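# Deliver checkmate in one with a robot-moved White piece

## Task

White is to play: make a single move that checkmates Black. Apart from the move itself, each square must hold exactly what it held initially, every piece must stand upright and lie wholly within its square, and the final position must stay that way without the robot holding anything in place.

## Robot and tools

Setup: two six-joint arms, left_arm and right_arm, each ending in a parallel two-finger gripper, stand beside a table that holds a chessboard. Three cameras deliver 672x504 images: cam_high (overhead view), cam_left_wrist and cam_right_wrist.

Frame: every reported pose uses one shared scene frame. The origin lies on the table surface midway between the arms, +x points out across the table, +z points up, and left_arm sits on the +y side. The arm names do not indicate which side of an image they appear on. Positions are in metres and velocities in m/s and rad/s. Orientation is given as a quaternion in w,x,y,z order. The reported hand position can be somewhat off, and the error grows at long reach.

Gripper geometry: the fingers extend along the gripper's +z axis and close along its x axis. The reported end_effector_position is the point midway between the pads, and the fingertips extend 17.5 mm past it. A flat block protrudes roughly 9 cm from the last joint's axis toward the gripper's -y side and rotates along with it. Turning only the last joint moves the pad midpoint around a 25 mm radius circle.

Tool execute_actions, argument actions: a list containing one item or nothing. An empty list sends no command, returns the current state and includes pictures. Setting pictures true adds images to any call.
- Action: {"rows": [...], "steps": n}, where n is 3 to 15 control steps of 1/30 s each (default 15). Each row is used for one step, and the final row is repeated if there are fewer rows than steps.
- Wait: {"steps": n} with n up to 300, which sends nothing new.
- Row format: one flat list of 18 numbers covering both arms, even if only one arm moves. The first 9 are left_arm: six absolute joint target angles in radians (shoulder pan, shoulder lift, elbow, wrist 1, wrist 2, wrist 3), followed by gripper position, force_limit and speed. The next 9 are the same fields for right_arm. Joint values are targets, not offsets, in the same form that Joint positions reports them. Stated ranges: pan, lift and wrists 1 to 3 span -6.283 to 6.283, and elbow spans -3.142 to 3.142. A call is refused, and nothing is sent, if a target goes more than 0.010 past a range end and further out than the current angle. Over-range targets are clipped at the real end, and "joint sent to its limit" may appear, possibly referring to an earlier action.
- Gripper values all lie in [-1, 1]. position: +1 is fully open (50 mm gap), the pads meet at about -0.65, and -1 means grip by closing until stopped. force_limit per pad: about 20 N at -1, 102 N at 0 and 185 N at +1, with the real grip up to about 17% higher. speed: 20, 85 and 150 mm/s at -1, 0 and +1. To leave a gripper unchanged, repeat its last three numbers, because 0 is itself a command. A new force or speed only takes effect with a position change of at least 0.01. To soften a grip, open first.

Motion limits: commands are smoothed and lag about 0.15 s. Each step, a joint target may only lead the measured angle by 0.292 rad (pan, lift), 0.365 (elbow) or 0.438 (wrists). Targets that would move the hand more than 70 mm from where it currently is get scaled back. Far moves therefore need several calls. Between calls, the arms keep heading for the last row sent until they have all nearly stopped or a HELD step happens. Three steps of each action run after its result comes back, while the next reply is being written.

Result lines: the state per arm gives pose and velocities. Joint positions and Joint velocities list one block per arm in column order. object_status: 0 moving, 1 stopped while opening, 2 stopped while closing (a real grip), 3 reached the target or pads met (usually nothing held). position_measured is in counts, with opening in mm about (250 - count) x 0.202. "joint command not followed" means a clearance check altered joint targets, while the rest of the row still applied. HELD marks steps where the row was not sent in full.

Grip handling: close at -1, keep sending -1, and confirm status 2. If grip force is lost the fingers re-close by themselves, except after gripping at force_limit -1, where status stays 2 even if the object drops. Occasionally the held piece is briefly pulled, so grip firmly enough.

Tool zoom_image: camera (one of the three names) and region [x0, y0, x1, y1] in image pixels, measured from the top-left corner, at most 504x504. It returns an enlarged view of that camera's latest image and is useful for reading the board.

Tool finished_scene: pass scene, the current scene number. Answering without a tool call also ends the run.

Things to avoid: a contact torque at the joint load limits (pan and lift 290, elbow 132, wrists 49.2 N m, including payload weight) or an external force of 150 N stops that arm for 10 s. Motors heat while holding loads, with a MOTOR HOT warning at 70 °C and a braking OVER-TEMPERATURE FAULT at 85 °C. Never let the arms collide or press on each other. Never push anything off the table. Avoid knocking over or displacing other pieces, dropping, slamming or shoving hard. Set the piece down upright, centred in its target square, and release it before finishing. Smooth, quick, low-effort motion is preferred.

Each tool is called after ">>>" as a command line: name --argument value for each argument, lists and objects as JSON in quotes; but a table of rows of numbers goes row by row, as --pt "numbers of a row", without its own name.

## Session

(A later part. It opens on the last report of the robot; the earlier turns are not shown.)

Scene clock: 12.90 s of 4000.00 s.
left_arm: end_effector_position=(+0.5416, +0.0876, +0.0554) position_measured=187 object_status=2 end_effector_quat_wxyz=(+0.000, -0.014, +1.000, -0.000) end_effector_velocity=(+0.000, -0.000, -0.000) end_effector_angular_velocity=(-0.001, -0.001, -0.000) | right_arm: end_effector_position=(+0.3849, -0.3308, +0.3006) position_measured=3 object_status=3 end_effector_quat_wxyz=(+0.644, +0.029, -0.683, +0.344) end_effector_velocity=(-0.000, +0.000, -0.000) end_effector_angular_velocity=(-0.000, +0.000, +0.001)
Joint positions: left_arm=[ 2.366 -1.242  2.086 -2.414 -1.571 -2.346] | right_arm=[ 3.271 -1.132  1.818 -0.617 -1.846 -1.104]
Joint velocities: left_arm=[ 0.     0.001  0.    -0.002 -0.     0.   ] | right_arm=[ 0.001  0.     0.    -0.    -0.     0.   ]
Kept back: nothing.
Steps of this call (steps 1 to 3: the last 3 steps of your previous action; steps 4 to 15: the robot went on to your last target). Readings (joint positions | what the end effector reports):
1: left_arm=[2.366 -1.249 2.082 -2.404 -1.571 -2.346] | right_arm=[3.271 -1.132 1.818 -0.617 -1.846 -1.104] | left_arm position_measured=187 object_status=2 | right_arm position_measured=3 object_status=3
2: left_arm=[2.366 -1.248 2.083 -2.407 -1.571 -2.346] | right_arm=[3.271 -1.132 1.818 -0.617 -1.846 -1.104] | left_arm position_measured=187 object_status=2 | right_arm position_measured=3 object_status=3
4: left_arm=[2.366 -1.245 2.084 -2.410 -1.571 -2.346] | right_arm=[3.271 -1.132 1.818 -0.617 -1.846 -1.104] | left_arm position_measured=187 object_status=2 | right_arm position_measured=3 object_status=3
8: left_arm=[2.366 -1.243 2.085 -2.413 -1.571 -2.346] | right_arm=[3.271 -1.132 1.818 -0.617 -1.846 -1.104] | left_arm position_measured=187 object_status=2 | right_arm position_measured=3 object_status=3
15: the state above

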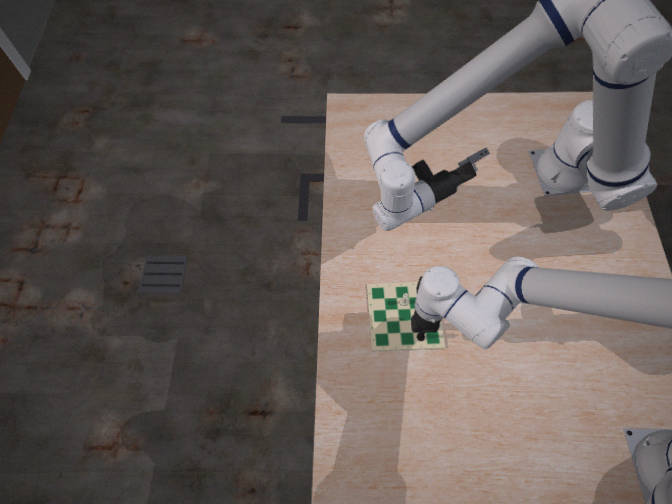

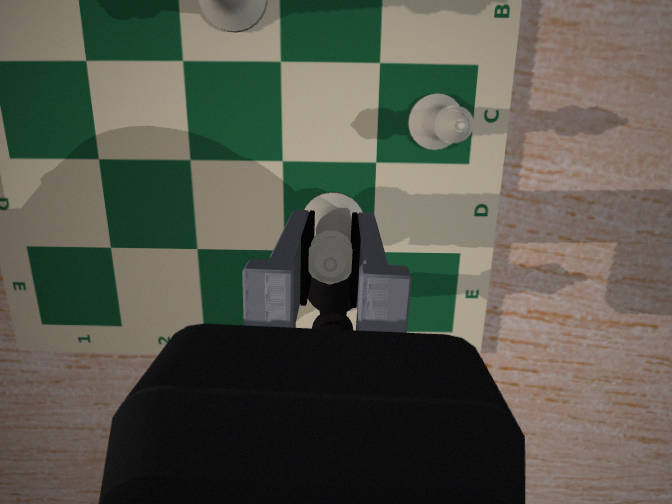

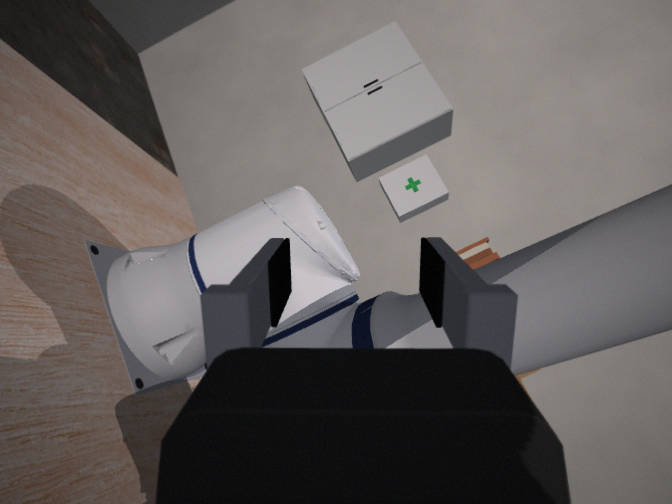

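>>> execute_actions --actions '[{"rows":[[2.3624,-1.2364,2.0768,-2.4114,-1.571,-2.35,-1,-0.5,-0.3,3.271,-1.132,1.818,-0.617,-1.846,-1.104,1,0,0]],"steps":10}]'

>>> execute_actions --actions '[{"rows":[[2.3624,-1.2245,2.0809,-2.4274,-1.571,-2.35,-1,-0.5,-0.3,3.271,-1.132,1.818,-0.617,-1.846,-1.104,1,0,0]]}]' --pictures true

Scene clock: 13.30 s of 4000.00 s.
left_arm: end_effector_position=(+0.5434, +0.0832, +0.0553) position_measured=187 object_status=2 end_effector_quat_wxyz=(-0.000, -0.014, +1.000, -0.000) end_effector_velocity=(+0.003, -0.009, +0.000) end_effector_angular_velocity=(-0.001, -0.001, -0.000) | right_arm: end_effector_position=(+0.3849, -0.3308, +0.3006) position_measured=3 object_status=3 end_effector_quat_wxyz=(+0.644, +0.029, -0.683, +0.344) end_effector_velocity=(-0.000, -0.000, -0.000) end_effector_angular_velocity=(-0.000, +0.000, -0.000)
Joint positions: left_arm=[ 2.363 -1.237  2.078 -2.412 -1.571 -2.349] | right_arm=[ 3.271 -1.132  1.818 -0.617 -1.846 -1.104]
Joint velocities: left_arm=[-0.006  0.008 -0.013  0.003 -0.    -0.006] | right_arm=[-0.    -0.     0.001 -0.     0.     0.   ]
Steps of this call (steps 1 to 5: the robot went on to your last target; steps 6 to 12: the first 7 steps of this action). Readings (joint positions | what the end effector reports):
6: left_arm=[2.366 -1.242 2.086 -2.414 -1.571 -2.346] | right_arm=[3.271 -1.132 1.818 -0.617 -1.846 -1.104] | left_arm position_measured=187 object_status=2 | right_arm position_measured=3 object_status=3
7: left_arm=[2.366 -1.241 2.084 -2.414 -1.571 -2.347] | right_arm=[3.271 -1.132 1.818 -0.617 -1.846 -1.104] | left_arm position_measured=187 object_status=2 | right_arm position_measured=3 object_status=3
9: left_arm=[2.364 -1.239 2.081 -2.413 -1.571 -2.348] | right_arm=[3.271 -1.132 1.818 -0.617 -1.846 -1.104] | left_arm position_measured=187 object_status=2 | right_arm position_measured=3 object_status=3
12: the state above

Scene clock: 13.80 s of 4000.00 s.
left_arm: end_effector_position=(+0.5438, +0.0821, +0.0472) position_measured=187 object_status=2 end_effector_quat_wxyz=(+0.000, -0.014, +1.000, -0.000) end_effector_velocity=(-0.000, -0.001, -0.003) end_effector_angular_velocity=(-0.001, -0.000, -0.001) | right_arm: end_effector_position=(+0.3849, -0.3308, +0.3006) position_measured=3 object_status=3 end_effector_quat_wxyz=(+0.644, +0.029, -0.683, +0.344) end_effector_velocity=(+0.000, +0.000, +0.000) end_effector_angular_velocity=(+0.000, -0.000, -0.000)
Joint positions: left_arm=[ 2.362 -1.225  2.081 -2.427 -1.571 -2.35 ] | right_arm=[ 3.271 -1.132  1.818 -0.617 -1.846 -1.104]
Joint velocities: left_arm=[-0.001  0.004  0.001 -0.006 -0.001 -0.   ] | right_arm=[-0.  0. -0.  0. -0.  0.]
Steps of this call (steps 1 to 3: the last 3 steps of your previous action; steps 4 to 15: the first 12 steps of this action). Readings (joint positions | what the end effector reports):
4: left_arm=[2.363 -1.236 2.077 -2.412 -1.571 -2.350] | right_arm=[3.271 -1.132 1.818 -0.617 -1.846 -1.104] | left_arm position_measured=187 object_status=2 | right_arm position_measured=3 object_status=3
5: left_arm=[2.363 -1.234 2.077 -2.415 -1.571 -2.350] | right_arm=[3.271 -1.132 1.818 -0.617 -1.846 -1.104] | left_arm position_measured=187 object_status=2 | right_arm position_measured=3 object_status=3
7: left_arm=[2.362 -1.229 2.079 -2.421 -1.571 -2.350] | right_arm=[3.271 -1.132 1.818 -0.617 -1.846 -1.104] | left_arm position_measured=187 object_status=2 | right_arm position_measured=3 object_status=3
11: left_arm=[2.362 -1.226 2.080 -2.425 -1.571 -2.350] | right_arm=[3.271 -1.132 1.818 -0.617 -1.846 -1.104] | left_arm position_measured=187 object_status=2 | right_arm position_measured=3 object_status=3
15: the state above

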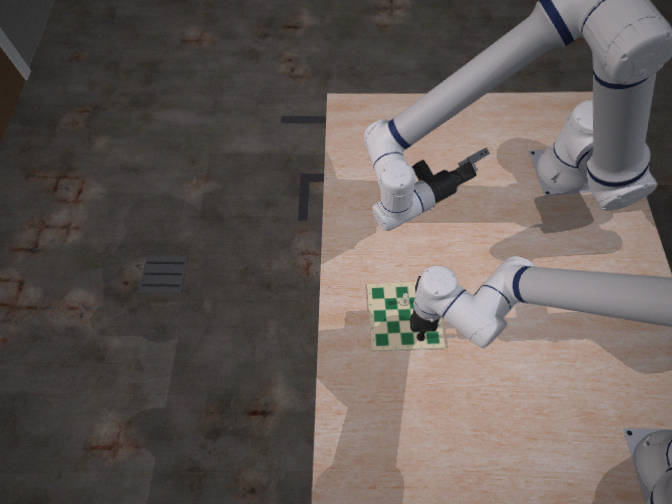

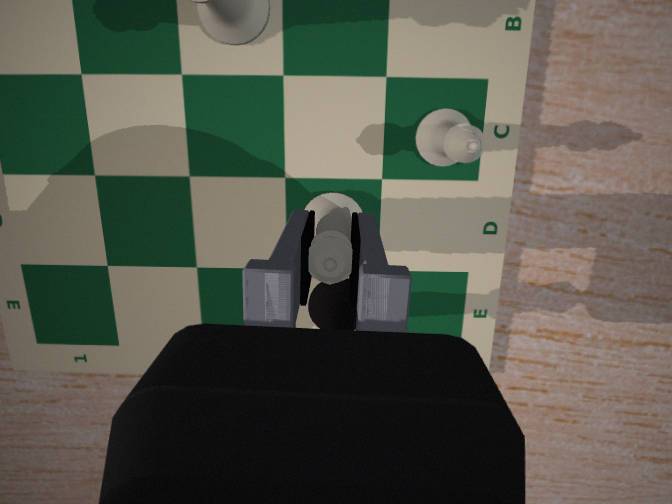

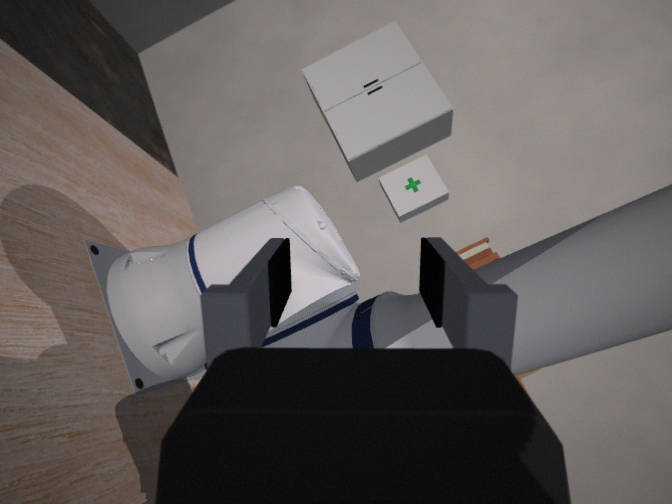

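>>> execute_actions --actions '[{"rows":[[2.3624,-1.2245,2.0809,-2.4274,-1.571,-2.35,0.5,-0.5,-0.3,3.271,-1.132,1.818,-0.617,-1.846,-1.104,1,0,0]]}]'

>>> execute_actions --actions '[{"rows":[[2.3624,-1.321,2.038,-2.288,-1.571,-2.35,0.5,-0.5,-0.3,3.271,-1.132,1.818,-0.617,-1.846,-1.104,1,0,0]]}]' --pictures true

Scene clock: 14.30 s of 4000.00 s.
left_arm: end_effector_position=(+0.5438, +0.0821, +0.0468) position_measured=78 object_status=0 end_effector_quat_wxyz=(+0.000, -0.014, +1.000, -0.000) end_effector_velocity=(-0.000, +0.001, -0.000) end_effector_angular_velocity=(+0.001, +0.001, +0.000) | right_arm: end_effector_position=(+0.3849, -0.3308, +0.3006) position_measured=3 object_status=3 end_effector_quat_wxyz=(+0.644, +0.029, -0.683, +0.344) end_effector_velocity=(-0.000, -0.000, -0.000) end_effector_angular_velocity=(-0.000, +0.001, -0.000)
Joint positions: left_arm=[ 2.362 -1.225  2.081 -2.427 -1.571 -2.35 ] | right_arm=[ 3.271 -1.132  1.818 -0.617 -1.846 -1.104]
Joint velocities: left_arm=[0.001 0.    0.001 0.    0.    0.   ] | right_arm=[-0.    -0.     0.001  0.    -0.     0.   ]
Steps of this call (steps 1 to 3: the last 3 steps of your previous action; steps 4 to 15: the first 12 steps of this action). Readings (joint positions | what the end effector reports):
4: left_arm=[2.362 -1.225 2.081 -2.427 -1.571 -2.350] | right_arm=[3.271 -1.132 1.818 -0.617 -1.846 -1.104] | left_arm position_measured=182 object_status=0 | right_arm position_measured=3 object_status=3
5: left_arm=[2.362 -1.225 2.081 -2.427 -1.571 -2.350] | right_arm=[3.271 -1.132 1.818 -0.617 -1.846 -1.104] | left_arm position_measured=171 object_status=0 | right_arm position_measured=3 object_status=3
7: left_arm=[2.362 -1.225 2.081 -2.427 -1.571 -2.350] | right_arm=[3.271 -1.132 1.818 -0.617 -1.846 -1.104] | left_arm position_measured=149 object_status=0 | right_arm position_measured=3 object_status=3
11: left_arm=[2.362 -1.225 2.081 -2.427 -1.571 -2.350] | right_arm=[3.271 -1.132 1.818 -0.617 -1.846 -1.104] | left_arm position_measured=106 object_status=0 | right_arm position_measured=3 object_status=3
15: the state above

Scene clock: 14.80 s of 4000.00 s.
left_arm: end_effector_position=(+0.5436, +0.0822, +0.1174) position_measured=78 object_status=3 end_effector_quat_wxyz=(-0.000, -0.014, +1.000, -0.000) end_effector_velocity=(-0.001, +0.002, +0.026) end_effector_angular_velocity=(-0.001, -0.001, +0.001) | right_arm: end_effector_position=(+0.3849, -0.3308, +0.3006) position_measured=3 object_status=3 end_effector_quat_wxyz=(+0.644, +0.029, -0.683, +0.344) end_effector_velocity=(-0.001, -0.001, -0.000) end_effector_angular_velocity=(-0.000, +0.002, -0.001)
Joint positions: left_arm=[ 2.362 -1.317  2.04  -2.293 -1.571 -2.35 ] | right_arm=[ 3.271 -1.132  1.818 -0.617 -1.846 -1.104]
Joint velocities: left_arm=[ 0.001 -0.034 -0.015  0.048 -0.     0.   ] | right_arm=[-0.001 -0.     0.002  0.     0.    -0.   ]
Steps of this call (steps 1 to 3: the last 3 steps of your previous action; steps 4 to 15: the first 12 steps of this action). Readings (joint positions | what the end effector reports):
4: left_arm=[2.362 -1.226 2.081 -2.425 -1.571 -2.350] | right_arm=[3.271 -1.132 1.818 -0.617 -1.846 -1.104] | left_arm position_measured=78 object_status=0 | right_arm position_measured=3 object_status=3
5: left_arm=[2.362 -1.241 2.075 -2.401 -1.571 -2.350] | right_arm=[3.271 -1.132 1.818 -0.617 -1.846 -1.104] | left_arm position_measured=78 object_status=0 | right_arm position_measured=3 object_status=3
7: left_arm=[2.362 -1.279 2.056 -2.350 -1.571 -2.350] | right_arm=[3.271 -1.132 1.818 -0.617 -1.846 -1.104] | left_arm position_measured=78 object_status=3 | right_arm position_measured=3 object_status=3
11: left_arm=[2.362 -1.308 2.044 -2.306 -1.571 -2.350] | right_arm=[3.271 -1.132 1.818 -0.617 -1.846 -1.104] | left_arm position_measured=78 object_status=3 | right_arm position_measured=3 object_status=3
15: the state above

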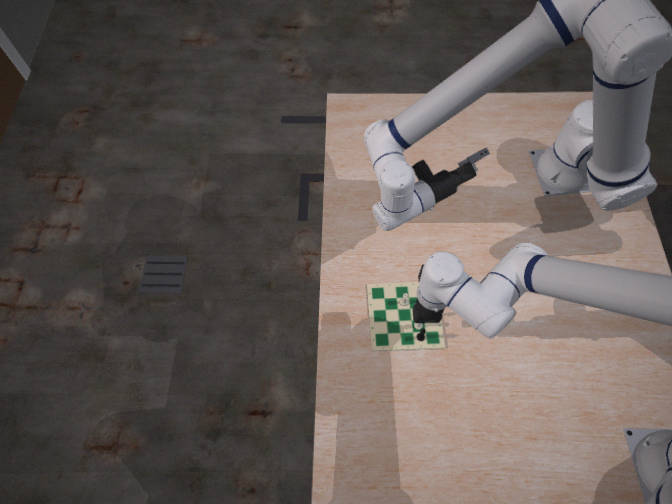

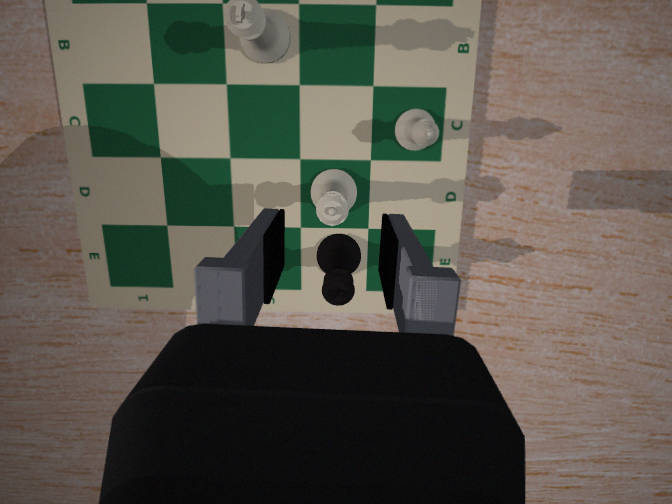

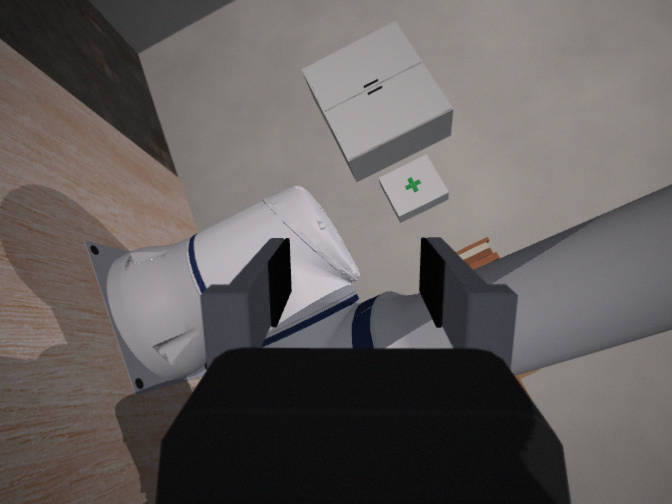

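>>> finished_scene --scene 1

The scene is finished: the task was done.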